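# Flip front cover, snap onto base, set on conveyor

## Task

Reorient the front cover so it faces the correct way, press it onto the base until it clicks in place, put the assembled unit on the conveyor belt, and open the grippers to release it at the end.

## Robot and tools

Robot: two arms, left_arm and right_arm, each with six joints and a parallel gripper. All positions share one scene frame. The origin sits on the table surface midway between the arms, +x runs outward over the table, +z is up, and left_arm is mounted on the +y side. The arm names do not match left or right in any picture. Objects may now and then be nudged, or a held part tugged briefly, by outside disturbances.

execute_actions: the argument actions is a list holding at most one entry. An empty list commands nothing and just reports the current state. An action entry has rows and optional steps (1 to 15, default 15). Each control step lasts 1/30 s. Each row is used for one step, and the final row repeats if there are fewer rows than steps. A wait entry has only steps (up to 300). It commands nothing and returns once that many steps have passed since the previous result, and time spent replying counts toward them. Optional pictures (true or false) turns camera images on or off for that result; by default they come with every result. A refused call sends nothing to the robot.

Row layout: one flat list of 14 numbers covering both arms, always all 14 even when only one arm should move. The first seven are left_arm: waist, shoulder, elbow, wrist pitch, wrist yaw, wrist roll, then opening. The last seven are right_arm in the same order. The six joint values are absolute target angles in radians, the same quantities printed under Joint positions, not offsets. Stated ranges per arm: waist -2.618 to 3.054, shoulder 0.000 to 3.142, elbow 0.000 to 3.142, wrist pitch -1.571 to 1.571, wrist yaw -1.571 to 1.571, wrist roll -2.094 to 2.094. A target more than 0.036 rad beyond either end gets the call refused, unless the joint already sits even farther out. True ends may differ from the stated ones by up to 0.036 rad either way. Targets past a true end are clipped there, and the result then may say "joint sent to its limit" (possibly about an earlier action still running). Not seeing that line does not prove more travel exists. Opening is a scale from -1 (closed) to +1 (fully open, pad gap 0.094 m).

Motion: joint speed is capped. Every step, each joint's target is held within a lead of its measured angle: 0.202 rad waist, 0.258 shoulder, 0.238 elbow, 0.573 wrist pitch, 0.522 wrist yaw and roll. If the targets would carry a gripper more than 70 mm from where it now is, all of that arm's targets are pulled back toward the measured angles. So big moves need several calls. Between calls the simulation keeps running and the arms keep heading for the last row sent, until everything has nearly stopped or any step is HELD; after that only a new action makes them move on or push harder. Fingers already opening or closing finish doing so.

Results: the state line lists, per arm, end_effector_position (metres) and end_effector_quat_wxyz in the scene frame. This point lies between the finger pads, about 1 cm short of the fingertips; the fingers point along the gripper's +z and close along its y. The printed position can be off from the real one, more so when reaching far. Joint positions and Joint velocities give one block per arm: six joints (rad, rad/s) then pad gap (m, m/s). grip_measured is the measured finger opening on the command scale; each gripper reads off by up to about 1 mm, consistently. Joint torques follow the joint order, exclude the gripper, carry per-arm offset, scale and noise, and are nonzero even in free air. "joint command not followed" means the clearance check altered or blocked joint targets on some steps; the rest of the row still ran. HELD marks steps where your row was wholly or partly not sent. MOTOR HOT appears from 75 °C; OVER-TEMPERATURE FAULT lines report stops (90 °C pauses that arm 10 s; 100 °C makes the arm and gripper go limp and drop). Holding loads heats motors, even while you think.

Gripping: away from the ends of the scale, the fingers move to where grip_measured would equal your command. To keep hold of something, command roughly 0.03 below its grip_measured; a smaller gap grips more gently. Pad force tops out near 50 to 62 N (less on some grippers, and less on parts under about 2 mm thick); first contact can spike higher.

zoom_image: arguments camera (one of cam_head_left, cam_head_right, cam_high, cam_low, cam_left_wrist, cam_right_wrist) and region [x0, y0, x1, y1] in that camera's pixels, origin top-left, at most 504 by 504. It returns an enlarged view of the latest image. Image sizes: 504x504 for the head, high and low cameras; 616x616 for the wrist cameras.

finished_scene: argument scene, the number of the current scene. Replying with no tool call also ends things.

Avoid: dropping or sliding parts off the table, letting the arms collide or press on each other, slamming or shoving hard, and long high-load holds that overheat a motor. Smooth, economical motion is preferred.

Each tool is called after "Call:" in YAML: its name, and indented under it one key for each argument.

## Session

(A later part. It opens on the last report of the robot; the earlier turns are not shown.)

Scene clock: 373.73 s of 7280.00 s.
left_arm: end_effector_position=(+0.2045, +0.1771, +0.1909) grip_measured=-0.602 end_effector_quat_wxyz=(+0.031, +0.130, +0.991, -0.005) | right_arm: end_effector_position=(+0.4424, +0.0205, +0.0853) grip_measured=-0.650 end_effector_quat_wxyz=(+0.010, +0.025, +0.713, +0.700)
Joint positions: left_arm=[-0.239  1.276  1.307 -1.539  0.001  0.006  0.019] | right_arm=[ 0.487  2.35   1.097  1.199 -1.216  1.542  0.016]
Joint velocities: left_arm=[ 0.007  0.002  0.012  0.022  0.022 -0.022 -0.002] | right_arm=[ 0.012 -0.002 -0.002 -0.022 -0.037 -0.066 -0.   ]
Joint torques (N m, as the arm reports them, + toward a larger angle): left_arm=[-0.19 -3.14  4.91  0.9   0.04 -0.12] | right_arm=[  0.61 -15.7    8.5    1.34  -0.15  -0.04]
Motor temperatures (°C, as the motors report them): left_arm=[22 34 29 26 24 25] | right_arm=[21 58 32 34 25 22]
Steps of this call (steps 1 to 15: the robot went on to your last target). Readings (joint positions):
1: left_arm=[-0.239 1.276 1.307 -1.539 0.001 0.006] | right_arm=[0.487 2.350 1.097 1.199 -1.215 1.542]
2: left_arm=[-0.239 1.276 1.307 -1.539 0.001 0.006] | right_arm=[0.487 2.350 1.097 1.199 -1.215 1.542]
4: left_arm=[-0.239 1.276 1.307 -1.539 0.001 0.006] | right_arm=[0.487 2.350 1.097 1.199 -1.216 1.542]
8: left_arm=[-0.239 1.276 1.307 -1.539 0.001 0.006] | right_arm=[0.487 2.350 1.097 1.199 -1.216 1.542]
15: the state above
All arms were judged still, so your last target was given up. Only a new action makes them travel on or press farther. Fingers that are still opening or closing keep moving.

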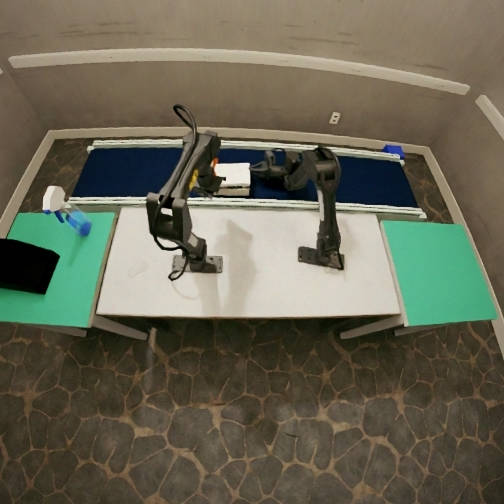

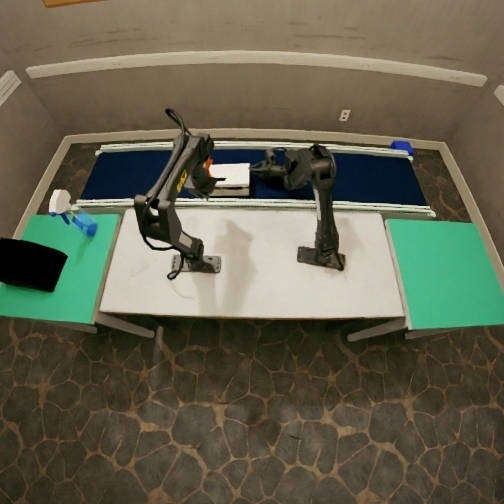

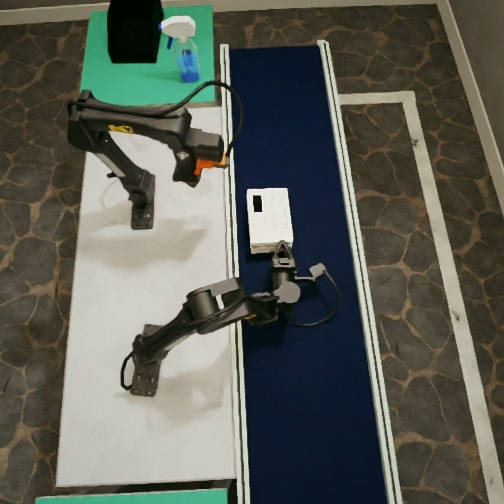

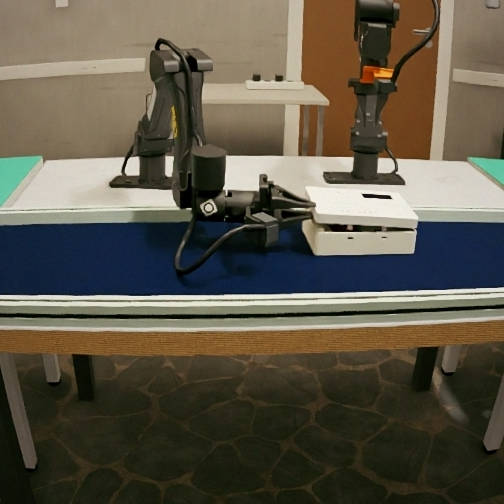

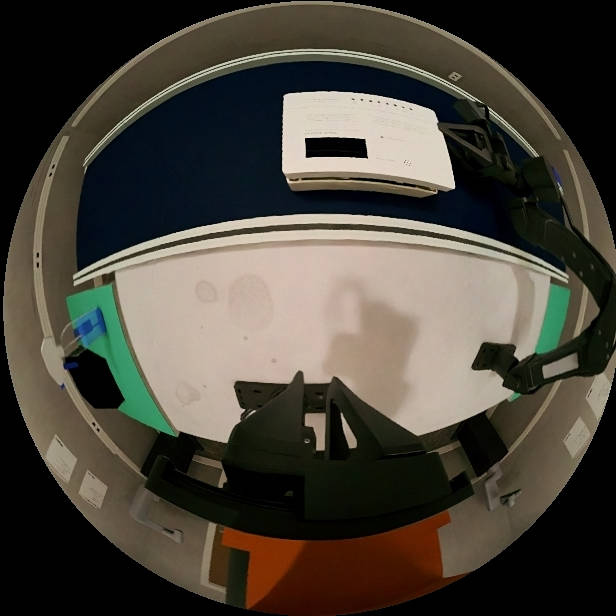

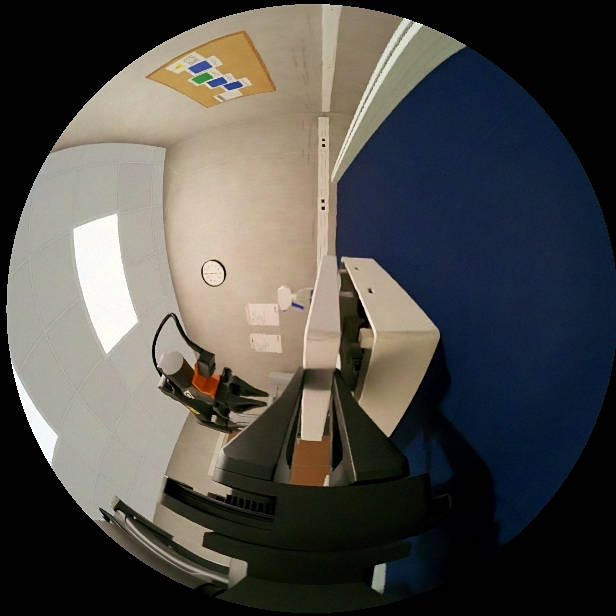

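Good. Open slowly to lower it without moving.

Call:
execute_actions:
  actions:
    - {"rows":[[-0.242,1.27,1.3,-1.52,0.01,0,-0.6,0.49,2.34,1.124,1.2,-1.232,1.535,-0.685],[-0.242,1.27,1.3,-1.52,0.01,0,-0.6,0.49,2.34,1.124,1.18,-1.232,1.535,-0.685],[-0.242,1.27,1.3,-1.52,0.01,0,-0.6,0.49,2.34,1.124,1.17,-1.232,1.535,-0.685],[-0.242,1.27,1.3,-1.52,0.01,0,-0.6,0.49,2.34,1.124,1.16,-1.232,1.535,-0.685],[-0.242,1.27,1.3,-1.52,0.01,0,-0.6,0.49,2.34,1.124,1.16,-1.232,1.535,-0.66],[-0.242,1.27,1.3,-1.52,0.01,0,-0.6,0.49,2.34,1.124,1.16,-1.232,1.535,-0.645],[-0.242,1.27,1.3,-1.52,0.01,0,-0.6,0.49,2.34,1.124,1.16,-1.232,1.535,-0.63],[-0.242,1.27,1.3,-1.52,0.01,0,-0.6,0.49,2.34,1.124,1.16,-1.232,1.535,-0.61],[-0.242,1.27,1.3,-1.52,0.01,0,-0.6,0.49,2.34,1.124,1.16,-1.232,1.535,-0.59],[-0.242,1.27,1.3,-1.52,0.01,0,-0.6,0.49,2.34,1.124,1.16,-1.232,1.535,-0.57],[-0.242,1.27,1.3,-1.52,0.01,0,-0.6,0.49,2.34,1.124,1.16,-1.232,1.535,-0.55],[-0.242,1.27,1.3,-1.52,0.01,0,-0.6,0.49,2.34,1.124,1.16,-1.232,1.535,-0.53],[-0.242,1.27,1.3,-1.52,0.01,0,-0.6,0.49,2.34,1.124,1.16,-1.232,1.535,-0.51],[-0.242,1.27,1.3,-1.52,0.01,0,-0.6,0.49,2.34,1.124,1.16,-1.232,1.535,-0.49]]}

Call:
zoom_image:
  camera: "cam_low"
  region: [240,130,440,270]

Scene clock: 383.63 s of 7280.00 s.
left_arm: end_effector_position=(+0.2045, +0.1771, +0.1909) grip_measured=-0.602 end_effector_quat_wxyz=(+0.031, +0.130, +0.991, -0.005) | right_arm: end_effector_position=(+0.4413, +0.0204, +0.0812) grip_measured=-0.494 end_effector_quat_wxyz=(-0.003, +0.034, +0.717, +0.697)
Joint positions: left_arm=[-0.239  1.276  1.307 -1.539  0.001  0.006  0.019] | right_arm=[ 0.487  2.35   1.097  1.167 -1.221  1.542  0.024]
Joint velocities: left_arm=[-0.017 -0.012 -0.017  0.095 -0.037 -0.007  0.001] | right_arm=[ 0.007  0.002  0.002  0.007  0.037 -0.066  0.004]
Joint torques (N m, as the arm reports them, + toward a larger angle): left_arm=[-0.17 -3.14  4.9   0.9   0.04 -0.12] | right_arm=[  0.2  -13.61   8.46   1.1   -0.17  -0.04]
Motor temperatures (°C, as the motors report them): left_arm=[22 34 29 26 24 25] | right_arm=[21 60 32 34 25 22]
Steps of this call (steps 1 to 90: nothing new was sent; then 6.40 s passed at rest; steps 91 to 105: all 15 steps of this action). Readings (joint positions):
91: left_arm=[-0.239 1.276 1.307 -1.539 0.001 0.006] | right_arm=[0.487 2.350 1.097 1.199 -1.216 1.542]
92: left_arm=[-0.239 1.276 1.307 -1.539 0.001 0.006] | right_arm=[0.487 2.350 1.097 1.197 -1.217 1.542]
94: left_arm=[-0.239 1.276 1.307 -1.539 0.001 0.006] | right_arm=[0.487 2.350 1.097 1.188 -1.218 1.542]
98: left_arm=[-0.239 1.276 1.307 -1.539 0.001 0.006] | right_arm=[0.487 2.350 1.097 1.169 -1.219 1.542]
105: the state above

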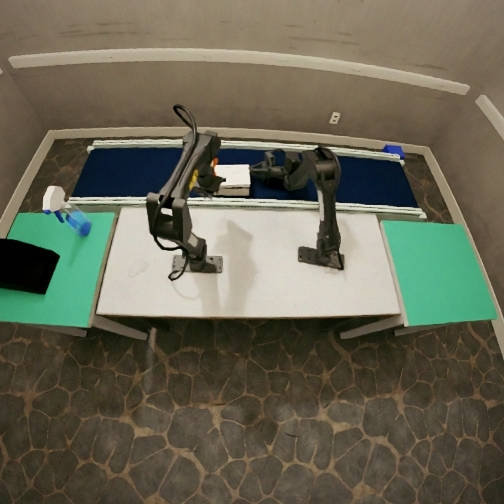

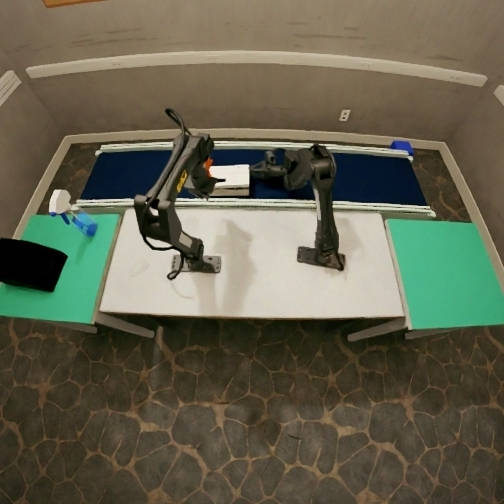

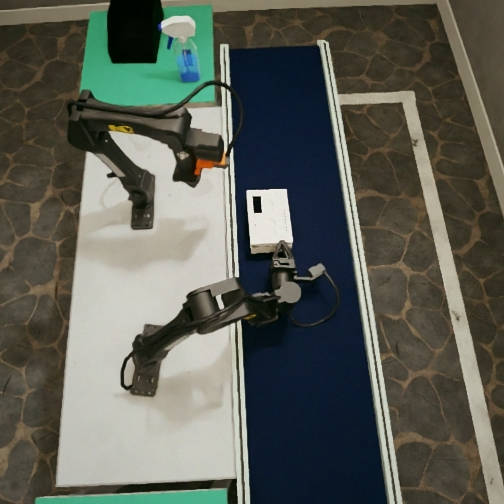

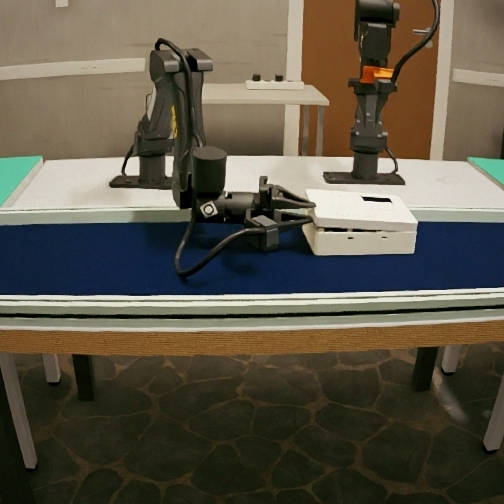

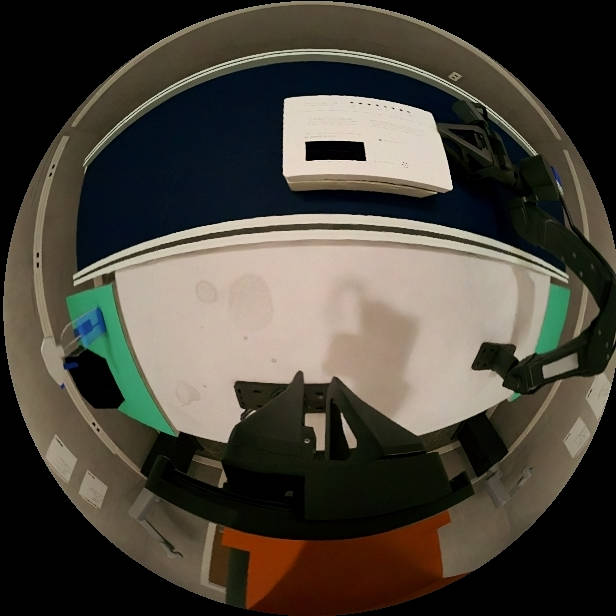

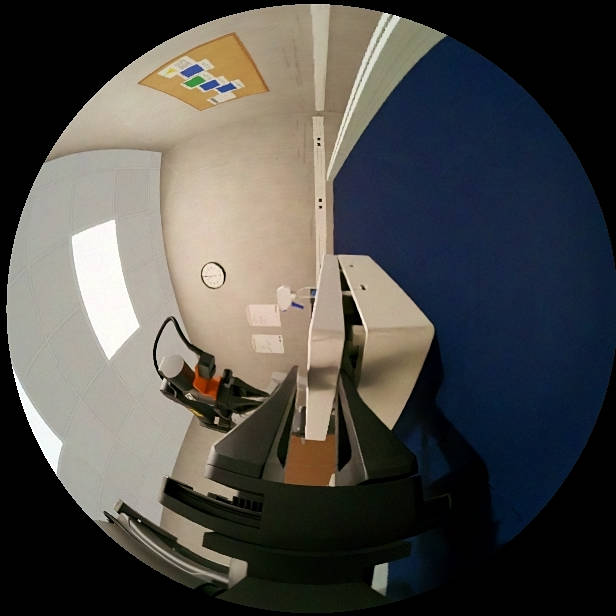

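Region (240, 130, 440, 270) of cam_low's 504x504 image, scaled by 2.520, with more detail than that image has; it fills the top 353 rows of this view, and the rest is white.

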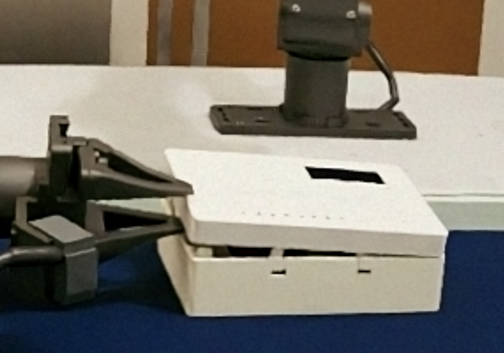

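Withdraw with waist only (gives helpful +x drag).

Call:
execute_actions:
  actions:
    - {"rows":[[-0.242,1.27,1.3,-1.52,0.01,0,-0.6,0.485,2.34,1.124,1.16,-1.232,1.535,-0.46],[-0.242,1.27,1.3,-1.52,0.01,0,-0.6,0.48,2.34,1.124,1.16,-1.232,1.535,-0.43],[-0.242,1.27,1.3,-1.52,0.01,0,-0.6,0.474,2.34,1.124,1.16,-1.232,1.535,-0.42],[-0.242,1.27,1.3,-1.52,0.01,0,-0.6,0.468,2.34,1.124,1.16,-1.236,1.535,-0.41],[-0.242,1.27,1.3,-1.52,0.01,0,-0.6,0.46,2.34,1.124,1.16,-1.24,1.535,-0.4],[-0.242,1.27,1.3,-1.52,0.01,0,-0.6,0.45,2.34,1.124,1.16,-1.25,1.535,-0.4],[-0.242,1.27,1.3,-1.52,0.01,0,-0.6,0.44,2.34,1.124,1.16,-1.26,1.535,-0.4],[-0.242,1.27,1.3,-1.52,0.01,0,-0.6,0.43,2.34,1.124,1.16,-1.27,1.535,-0.4],[-0.242,1.27,1.3,-1.52,0.01,0,-0.6,0.42,2.34,1.124,1.16,-1.28,1.535,-0.4]]}

Call:
zoom_image:
  camera: "cam_low"
  region: [240,130,440,270]

Call:
zoom_image:
  camera: "cam_right_wrist"
  region: [270,230,450,450]

Call:
zoom_image:
  camera: "cam_left_wrist"
  region: [270,70,510,220]

Scene clock: 391.80 s of 7280.00 s.
left_arm: end_effector_position=(+0.2045, +0.1771, +0.1909) grip_measured=-0.602 end_effector_quat_wxyz=(+0.031, +0.130, +0.991, -0.005) | right_arm: end_effector_position=(+0.4539, -0.0066, +0.0817) grip_measured=-0.402 end_effector_quat_wxyz=(+0.007, +0.045, +0.715, +0.698)
Joint positions: left_arm=[-0.239  1.276  1.307 -1.539  0.001  0.006  0.019] | right_arm=[ 0.419  2.35   1.097  1.167 -1.259  1.542  0.028]
Joint velocities: left_arm=[ 0.002  0.002 -0.002 -0.022  0.051 -0.007  0.   ] | right_arm=[-0.007 -0.027 -0.002  0.095 -0.154 -0.081 -0.   ]
Joint torques (N m, as the arm reports them, + toward a larger angle): left_arm=[-0.18 -3.14  4.93  0.89  0.04 -0.12] | right_arm=[  0.06 -13.51   8.5    1.07  -0.18  -0.05]
Motor temperatures (°C, as the motors report them): left_arm=[22 34 29 26 24 25] | right_arm=[21 59 32 34 25 22]
Steps of this call (steps 1 to 15: the robot went on to your last target; steps 16 to 90: nothing new was sent; then 4.67 s passed at rest; steps 91 to 105: all 15 steps of this action). Readings (joint positions):
91: left_arm=[-0.239 1.276 1.307 -1.539 0.001 0.006] | right_arm=[0.487 2.350 1.097 1.167 -1.221 1.542]
92: left_arm=[-0.239 1.276 1.307 -1.539 0.001 0.006] | right_arm=[0.487 2.350 1.097 1.167 -1.221 1.542]
94: left_arm=[-0.239 1.276 1.307 -1.539 0.001 0.006] | right_arm=[0.486 2.350 1.097 1.167 -1.221 1.542]
98: left_arm=[-0.239 1.276 1.307 -1.539 0.001 0.006] | right_arm=[0.466 2.350 1.097 1.167 -1.238 1.542]
105: the state above

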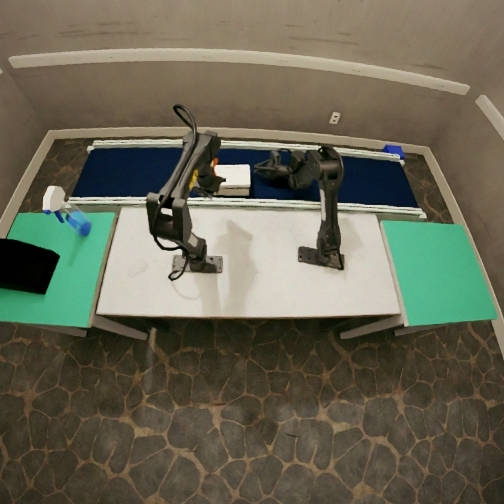

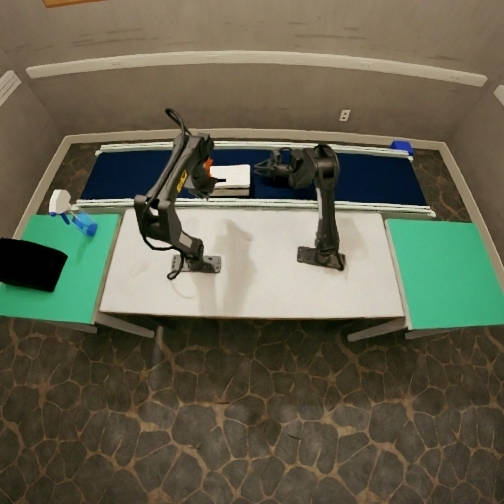

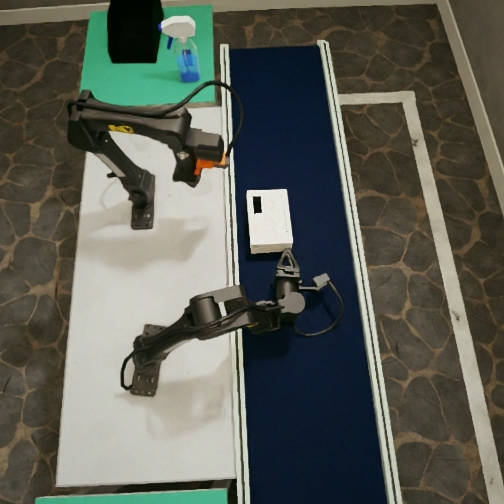

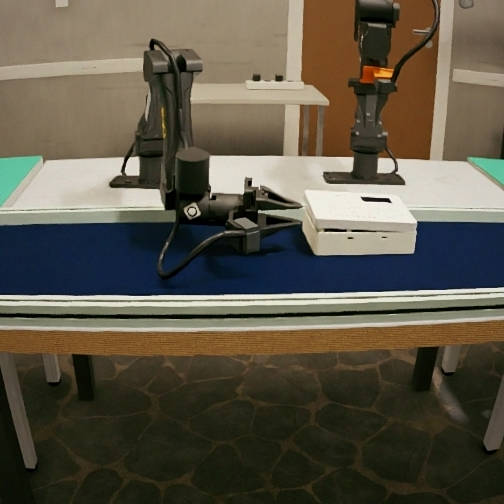

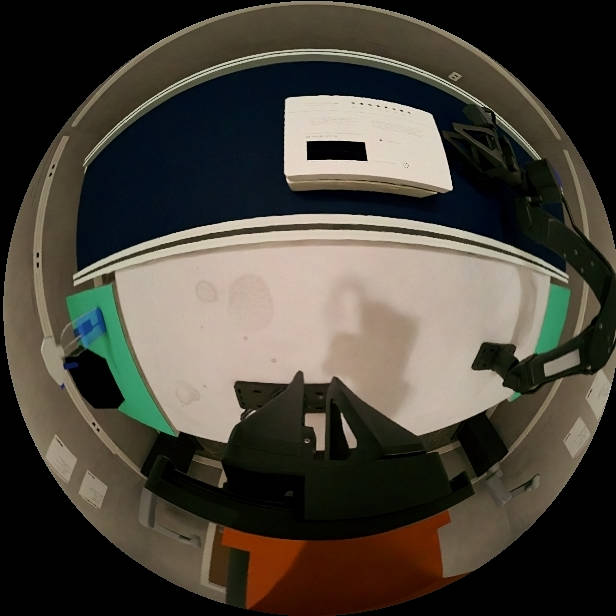

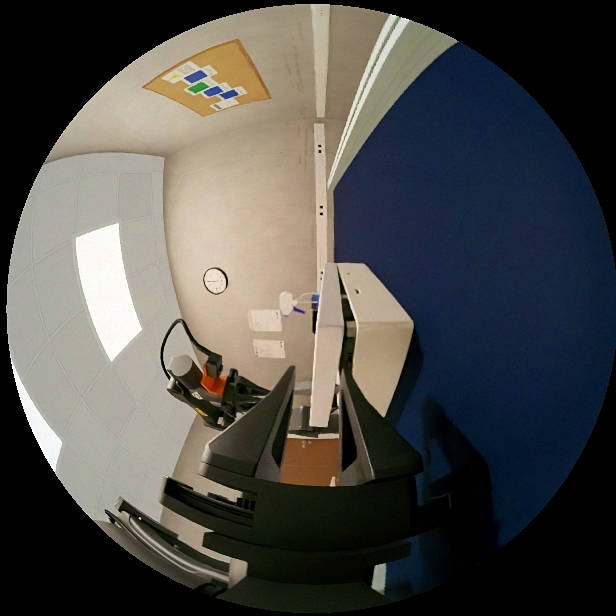

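Region (240, 130, 440, 270) of cam_low's 504x504 image, scaled by 2.520, with more detail than that image has; it fills the top 353 rows of this view, and the rest is white.

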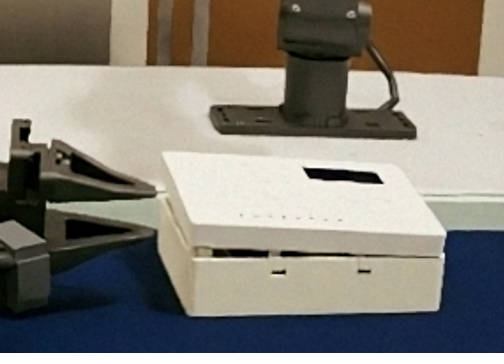

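Region (270, 230, 450, 450) of cam_right_wrist's 616x616 image, scaled by 2.291, with more detail than that image has; it fills the left 412 columns of this view, and the rest is white.

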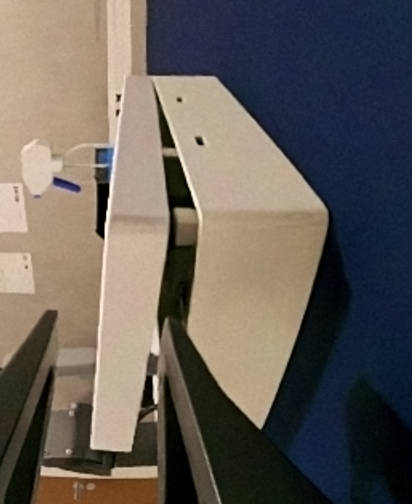

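Region (270, 70, 510, 220) of cam_left_wrist's 616x616 image, scaled by 2.100, with more detail than that image has; it fills the top 315 rows of this view, and the rest is white.

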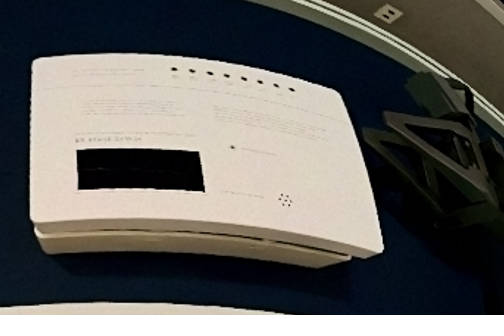

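Call:
execute_actions:
  actions:
    - {"rows":[[-0.25,1.4,1.45,-1.52,0.01,0.2,-0.3,0.38,2.3,1.124,1.16,-1.3,1.535,-0.4],[-0.25,1.5,1.55,-1.52,0.01,0.35,-0.1,0.34,2.3,1.124,1.16,-1.33,1.535,-0.4],[-0.26,1.6,1.65,-1.52,0.01,0.5,0.1,0.3,2.3,1.124,1.16,-1.36,1.535,-0.4],[-0.26,1.7,1.75,-1.52,0.01,0.65,0.3,0.26,2.3,1.124,1.16,-1.39,1.535,-0.4],[-0.27,1.8,1.85,-1.52,0.01,0.8,0.5,0.22,2.3,1.124,1.16,-1.42,1.535,-0.4],[-0.27,1.9,1.95,-1.52,0.01,0.95,0.7,0.18,2.3,1.124,1.16,-1.45,1.535,-0.4],[-0.272,2.25,2.23,-1.5,0.01,1.28,0.8,0.14,2.3,1.124,1.16,-1.48,1.535,-0.4]]}
  pictures: false

Call:
execute_actions:
  actions:
    - {"steps":45}

Call:
zoom_image:
  camera: "cam_right_wrist"
  region: [250,230,410,400]

Scene clock: 399.53 s of 7280.00 s.
left_arm: end_effector_position=(+0.4389, +0.1046, +0.1129) grip_measured=+0.798 end_effector_quat_wxyz=(+0.014, +0.644, +0.765, +0.005) | right_arm: end_effector_position=(+0.4882, -0.1323, +0.0989) grip_measured=-0.402 end_effector_quat_wxyz=(+0.059, +0.075, +0.705, +0.702)
Joint positions: left_arm=[-0.264  2.275  2.2   -1.466  0.001  1.119  0.084] | right_arm=[ 0.117  2.319  1.106  1.162 -1.446  1.542  0.028]
Joint velocities: left_arm=[ 0.002  0.842  0.007 -0.125  0.022  0.989  0.   ] | right_arm=[ 0.227  0.002 -0.012  0.066 -0.154 -0.081 -0.   ]
Joint torques (N m, as the arm reports them, + toward a larger angle): left_arm=[ -0.66 -16.62   7.78   0.31   0.01   0.03] | right_arm=[  0.72 -14.17   7.74   0.99  -0.13  -0.05]
Motor temperatures (°C, as the motors report them): left_arm=[22 34 29 26 24 25] | right_arm=[21 59 32 33 25 22]
Steps of this call (steps 1 to 15: the robot went on to your last target; steps 16 to 90: nothing new was sent; then 4.23 s passed at rest; steps 91 to 105: all 15 steps of this action). Readings (joint positions):
91: left_arm=[-0.239 1.291 1.325 -1.551 0.001 0.033] | right_arm=[0.417 2.347 1.097 1.165 -1.272 1.542]
92: left_arm=[-0.239 1.333 1.381 -1.552 0.001 0.087] | right_arm=[0.409 2.343 1.097 1.162 -1.282 1.542]
94: left_arm=[-0.243 1.481 1.555 -1.550 0.001 0.247] | right_arm=[0.367 2.331 1.097 1.162 -1.316 1.542]
98: left_arm=[-0.259 1.821 1.898 -1.528 0.001 0.625] | right_arm=[0.198 2.319 1.104 1.162 -1.395 1.542]
105: the state above

Scene clock: 401.03 s of 7280.00 s.
left_arm: end_effector_position=(+0.4385, +0.1046, +0.1207) grip_measured=+0.798 end_effector_quat_wxyz=(+0.019, +0.701, +0.713, +0.009) | right_arm: end_effector_position=(+0.4808, -0.1223, +0.0991) grip_measured=-0.402 end_effector_quat_wxyz=(+0.044, +0.059, +0.706, +0.704)
Joint positions: left_arm=[-0.264  2.264  2.212 -1.478  0.002  1.274  0.084] | right_arm=[ 0.138  2.319  1.106  1.162 -1.47   1.542  0.028]
Joint velocities: left_arm=[-0.002  0.007 -0.007  0.022 -0.007  0.022 -0.001] | right_arm=[-0.002  0.002  0.007 -0.051  0.11   0.007 -0.   ]
Joint torques (N m, as the arm reports them, + toward a larger angle): left_arm=[ -0.63 -11.66   6.95   0.4    0.04   0.03] | right_arm=[  0.15 -14.22   7.72   0.99  -0.13  -0.05]
Motor temperatures (°C, as the motors report them): left_arm=[22 35 30 26 24 25] | right_arm=[21 59 32 33 25 22]
Steps of this call (steps 1 to 30: the robot went on to your last target; steps 31 to 45: nothing new was sent). Readings (joint positions):
1: left_arm=[-0.264 2.297 2.200 -1.467 0.001 1.150] | right_arm=[0.124 2.319 1.106 1.162 -1.451 1.542]
2: left_arm=[-0.264 2.308 2.200 -1.467 0.001 1.175] | right_arm=[0.130 2.319 1.106 1.162 -1.456 1.542]
4: left_arm=[-0.264 2.305 2.200 -1.469 0.002 1.211] | right_arm=[0.137 2.319 1.106 1.162 -1.462 1.542]
8: left_arm=[-0.264 2.274 2.206 -1.476 0.002 1.248] | right_arm=[0.138 2.319 1.106 1.162 -1.467 1.542]
45: the state above
All arms were judged still, so your last target was given up. Only a new action makes them travel on or press farther. Fingers that are still opening or closing keep moving.

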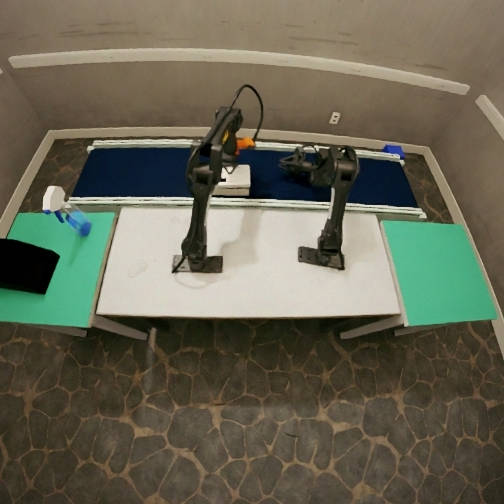

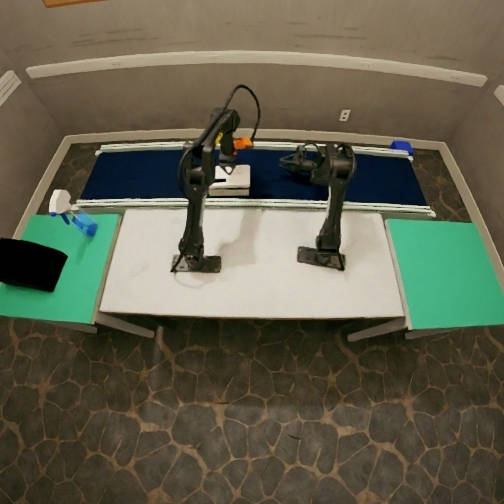

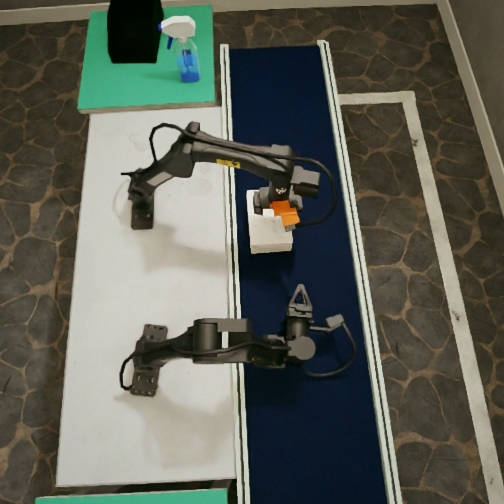

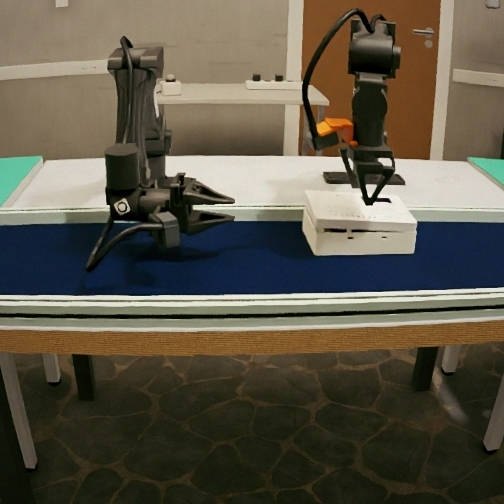

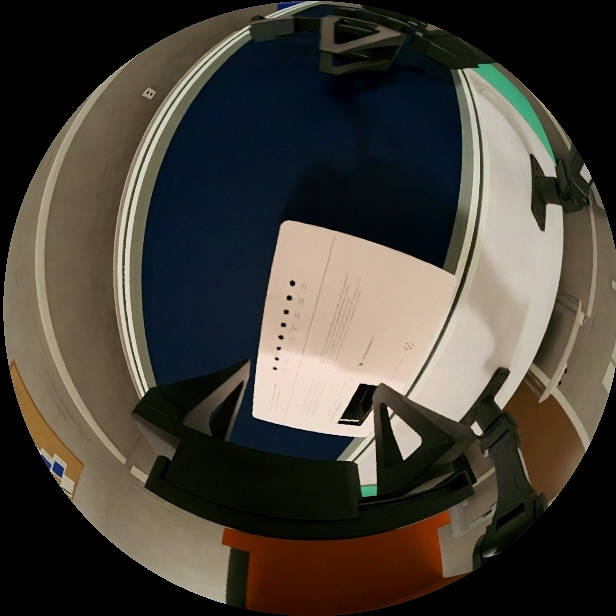

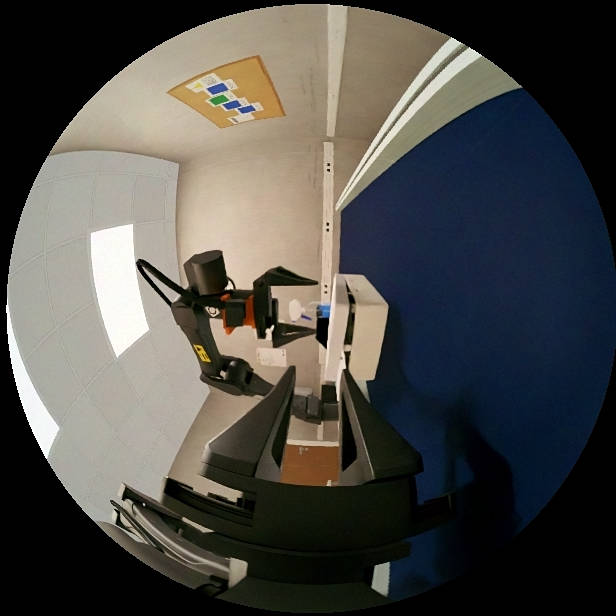

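Region (250, 230, 410, 400) of cam_right_wrist's 616x616 image, scaled by 2.965, with more detail than that image has; it fills the left 474 columns of this view, and the rest is white.

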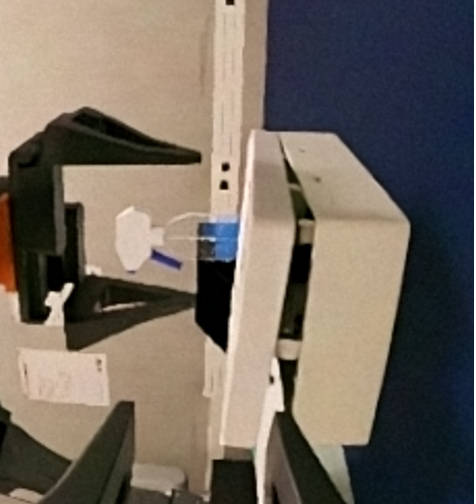

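Call:
execute_actions:
  actions:
    - {"rows":[[-0.28,2.235,2.21,-1.49,0.01,1.27,0.8,0.14,2.3,1.124,1.16,-1.48,1.535,-0.4],[-0.288,2.22,2.185,-1.48,0.01,1.27,0.8,0.14,2.3,1.124,1.16,-1.48,1.535,-0.4],[-0.296,2.205,2.16,-1.47,0.01,1.26,0.8,0.14,2.3,1.124,1.16,-1.48,1.535,-0.4],[-0.304,2.19,2.135,-1.46,0.01,1.26,0.8,0.14,2.3,1.124,1.16,-1.48,1.535,-0.4],[-0.312,2.175,2.11,-1.45,0.01,1.25,0.8,0.14,2.3,1.124,1.16,-1.48,1.535,-0.4],[-0.32,2.165,2.085,-1.44,0.01,1.25,0.8,0.14,2.3,1.124,1.16,-1.48,1.535,-0.4],[-0.325,2.16,2.06,-1.43,0.01,1.24,0.8,0.14,2.3,1.124,1.16,-1.48,1.535,-0.4],[-0.325,2.16,2.04,-1.42,0.01,1.24,0.8,0.14,2.3,1.124,1.16,-1.48,1.535,-0.4],[-0.325,2.16,2.02,-1.41,0.01,1.24,0.8,0.14,2.3,1.124,1.16,-1.48,1.535,-0.4],[-0.325,2.16,2.0,-1.39,0.01,1.24,0.8,0.14,2.3,1.124,1.16,-1.48,1.535,-0.4]]}

Scene clock: 411.03 s of 7280.00 s.
left_arm: end_effector_position=(+0.3998, +0.0884, +0.1062) grip_measured=+0.798 end_effector_quat_wxyz=(-0.010, +0.715, +0.699, -0.006) | right_arm: end_effector_position=(+0.4808, -0.1223, +0.0991) grip_measured=-0.402 end_effector_quat_wxyz=(+0.044, +0.059, +0.706, +0.704)
Joint positions: left_arm=[-0.327  2.171  2.004 -1.427  0.002  1.249  0.084] | right_arm=[ 0.138  2.319  1.106  1.162 -1.47   1.542  0.028]
Joint velocities: left_arm=[-0.012 -0.017 -0.002  0.022 -0.007 -0.007  0.   ] | right_arm=[-0.007 -0.002  0.007 -0.081 -0.022 -0.037 -0.001]
Joint torques (N m, as the arm reports them, + toward a larger angle): left_arm=[  0.23 -10.8    5.38   0.77   0.02  -0.1 ] | right_arm=[  0.16 -14.23   7.68   0.99  -0.13  -0.05]
Motor temperatures (°C, as the motors report them): left_arm=[22 40 30 26 24 25] | right_arm=[21 60 32 33 25 22]
Steps of this call (steps 1 to 90: nothing new was sent; then 6.50 s passed at rest; steps 91 to 105: all 15 steps of this action). Readings (joint positions):
91: left_arm=[-0.264 2.264 2.212 -1.478 0.002 1.274] | right_arm=[0.138 2.319 1.106 1.162 -1.470 1.542]
92: left_arm=[-0.265 2.261 2.208 -1.476 0.002 1.274] | right_arm=[0.138 2.319 1.106 1.162 -1.470 1.542]
94: left_arm=[-0.273 2.243 2.177 -1.472 0.002 1.271] | right_arm=[0.138 2.319 1.106 1.162 -1.470 1.542]
98: left_arm=[-0.305 2.189 2.087 -1.462 0.002 1.259] | right_arm=[0.138 2.319 1.106 1.162 -1.470 1.542]
105: the state above

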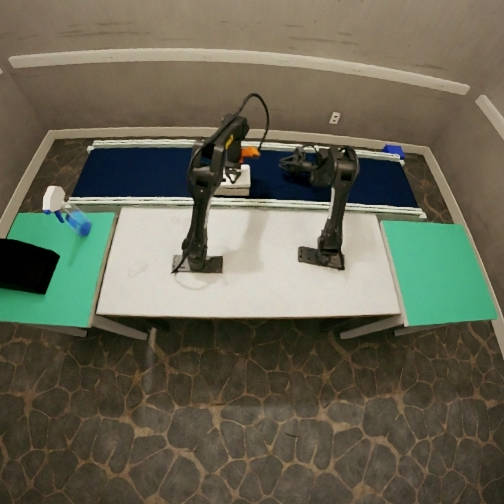

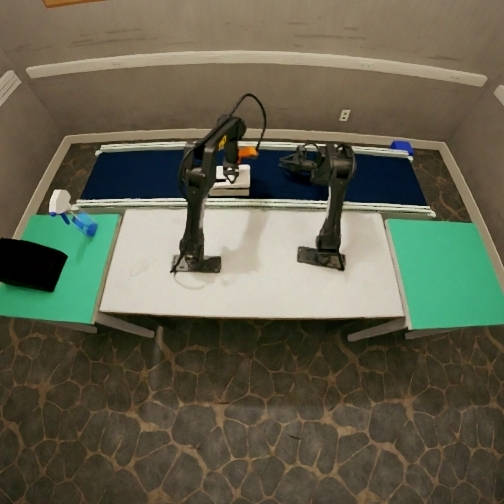

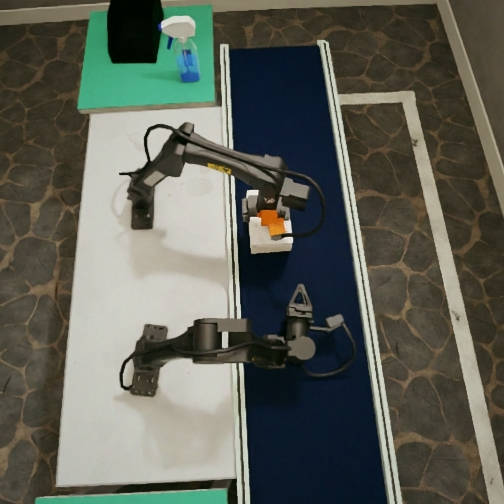

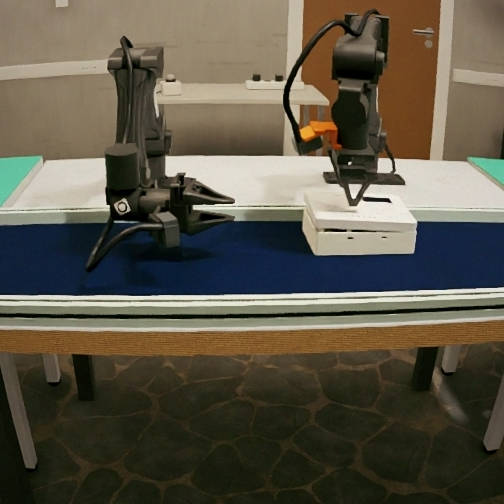

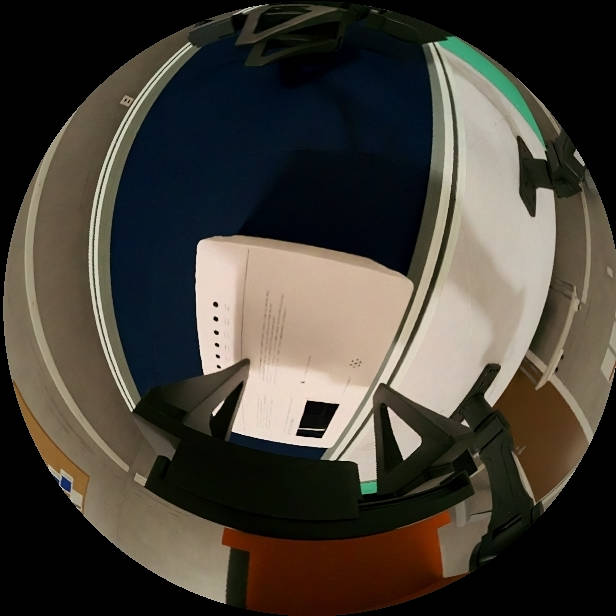

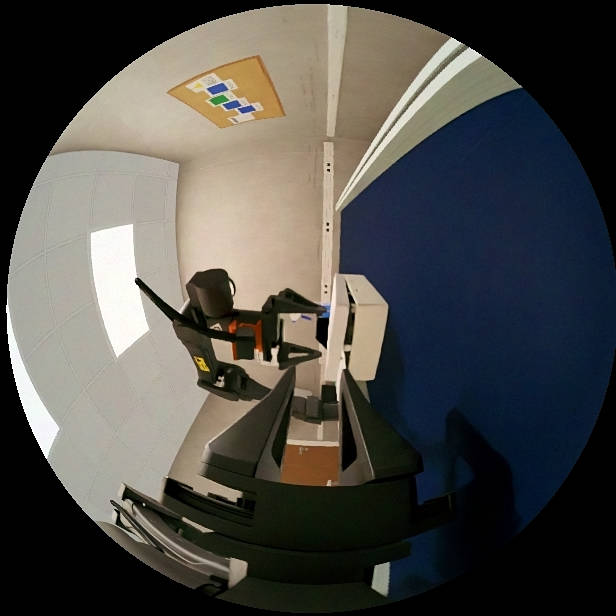

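Call:
execute_actions:
  actions:
    - {"rows":[[-0.318,2.17,2.04,-1.41,0.01,1.24,0.75,0.14,2.3,1.124,1.16,-1.48,1.535,-0.4],[-0.312,2.18,2.06,-1.42,0.01,1.24,0.7,0.14,2.3,1.124,1.16,-1.48,1.535,-0.4],[-0.308,2.19,2.08,-1.42,0.01,1.24,0.7,0.14,2.3,1.124,1.16,-1.48,1.535,-0.4],[-0.304,2.2,2.1,-1.42,0.01,1.24,0.7,0.14,2.3,1.124,1.16,-1.48,1.535,-0.4],[-0.304,2.21,2.11,-1.42,0.01,1.24,0.7,0.14,2.3,1.124,1.16,-1.48,1.535,-0.4],[-0.304,2.22,2.11,-1.42,0.01,1.24,0.7,0.14,2.3,1.124,1.16,-1.48,1.535,-0.4],[-0.304,2.23,2.11,-1.42,0.01,1.24,0.7,0.14,2.3,1.124,1.16,-1.48,1.535,-0.4]]}

Scene clock: 418.40 s of 7280.00 s.
left_arm: end_effector_position=(+0.4236, +0.0877, +0.1039) grip_measured=+0.702 end_effector_quat_wxyz=(+0.009, +0.708, +0.706, +0.003) | right_arm: end_effector_position=(+0.4808, -0.1223, +0.0991) grip_measured=-0.402 end_effector_quat_wxyz=(+0.044, +0.059, +0.706, +0.704)
Joint positions: left_arm=[-0.31   2.231  2.091 -1.412  0.002  1.246  0.08 ] | right_arm=[ 0.138  2.319  1.106  1.162 -1.47   1.542  0.028]
Joint velocities: left_arm=[-0.007  0.007 -0.002  0.037 -0.051 -0.037 -0.   ] | right_arm=[-0.012 -0.002 -0.007 -0.007 -0.11  -0.037  0.001]
Joint torques (N m, as the arm reports them, + toward a larger angle): left_arm=[  0.52 -10.61   7.06   0.47   0.04  -0.11] | right_arm=[  0.16 -14.24   7.68   0.99  -0.14  -0.05]
Motor temperatures (°C, as the motors report them): left_arm=[22 41 30 26 24 25] | right_arm=[21 60 31 33 25 22]
Steps of this call (steps 1 to 30: the robot went on to your last target; steps 31 to 90: nothing new was sent; then 3.87 s passed at rest; steps 91 to 105: all 15 steps of this action). Readings (joint positions):
91: left_arm=[-0.327 2.171 2.005 -1.408 0.002 1.246] | right_arm=[0.138 2.319 1.106 1.162 -1.470 1.542]
92: left_arm=[-0.327 2.173 2.012 -1.410 0.002 1.246] | right_arm=[0.138 2.319 1.106 1.162 -1.470 1.542]
94: left_arm=[-0.324 2.184 2.043 -1.412 0.002 1.246] | right_arm=[0.138 2.319 1.106 1.162 -1.470 1.542]
98: left_arm=[-0.314 2.206 2.090 -1.412 0.002 1.246] | right_arm=[0.138 2.319 1.106 1.162 -1.470 1.542]
105: the state above

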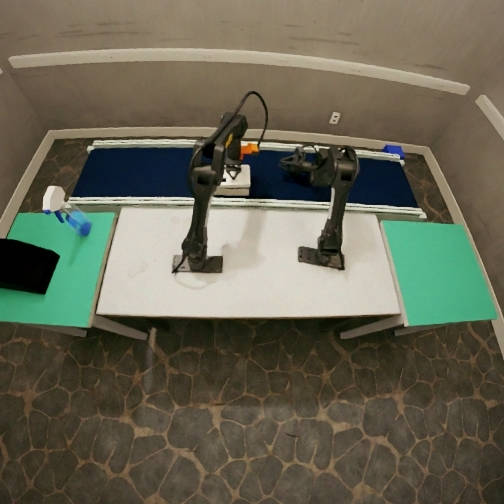

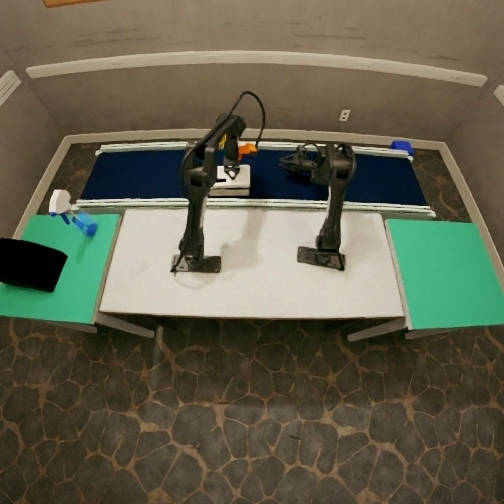

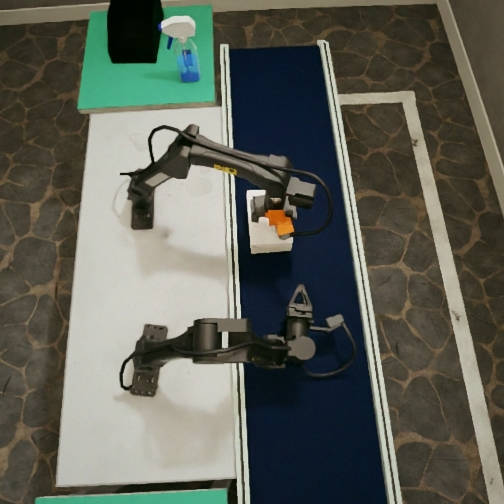

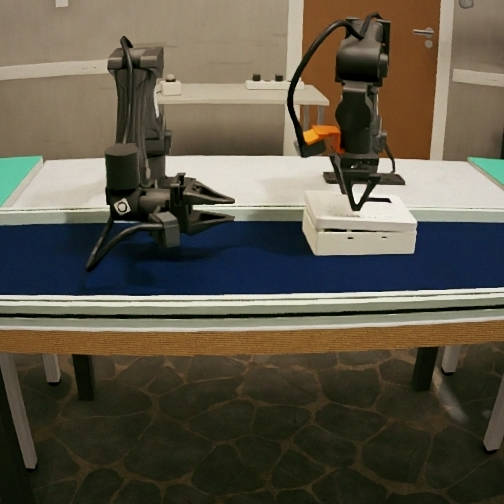

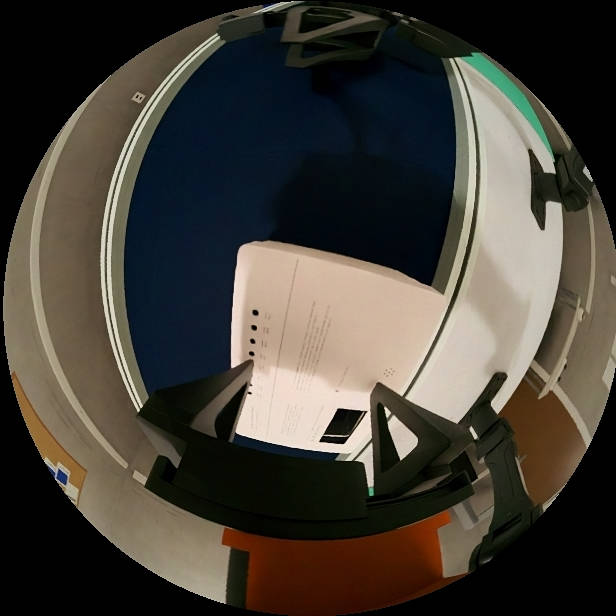

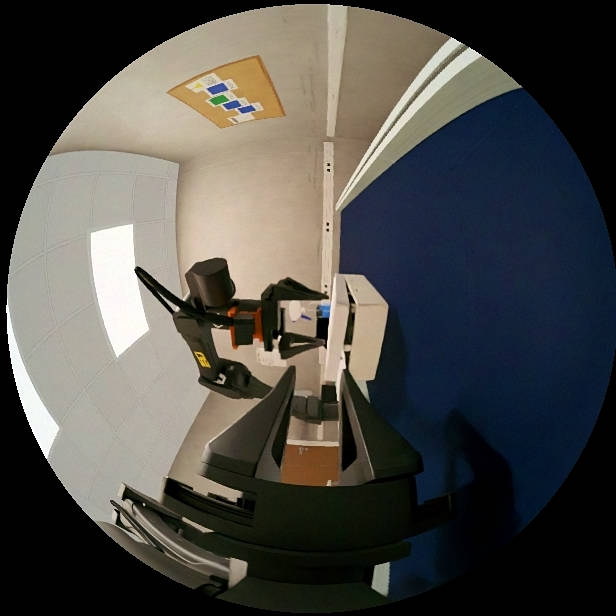

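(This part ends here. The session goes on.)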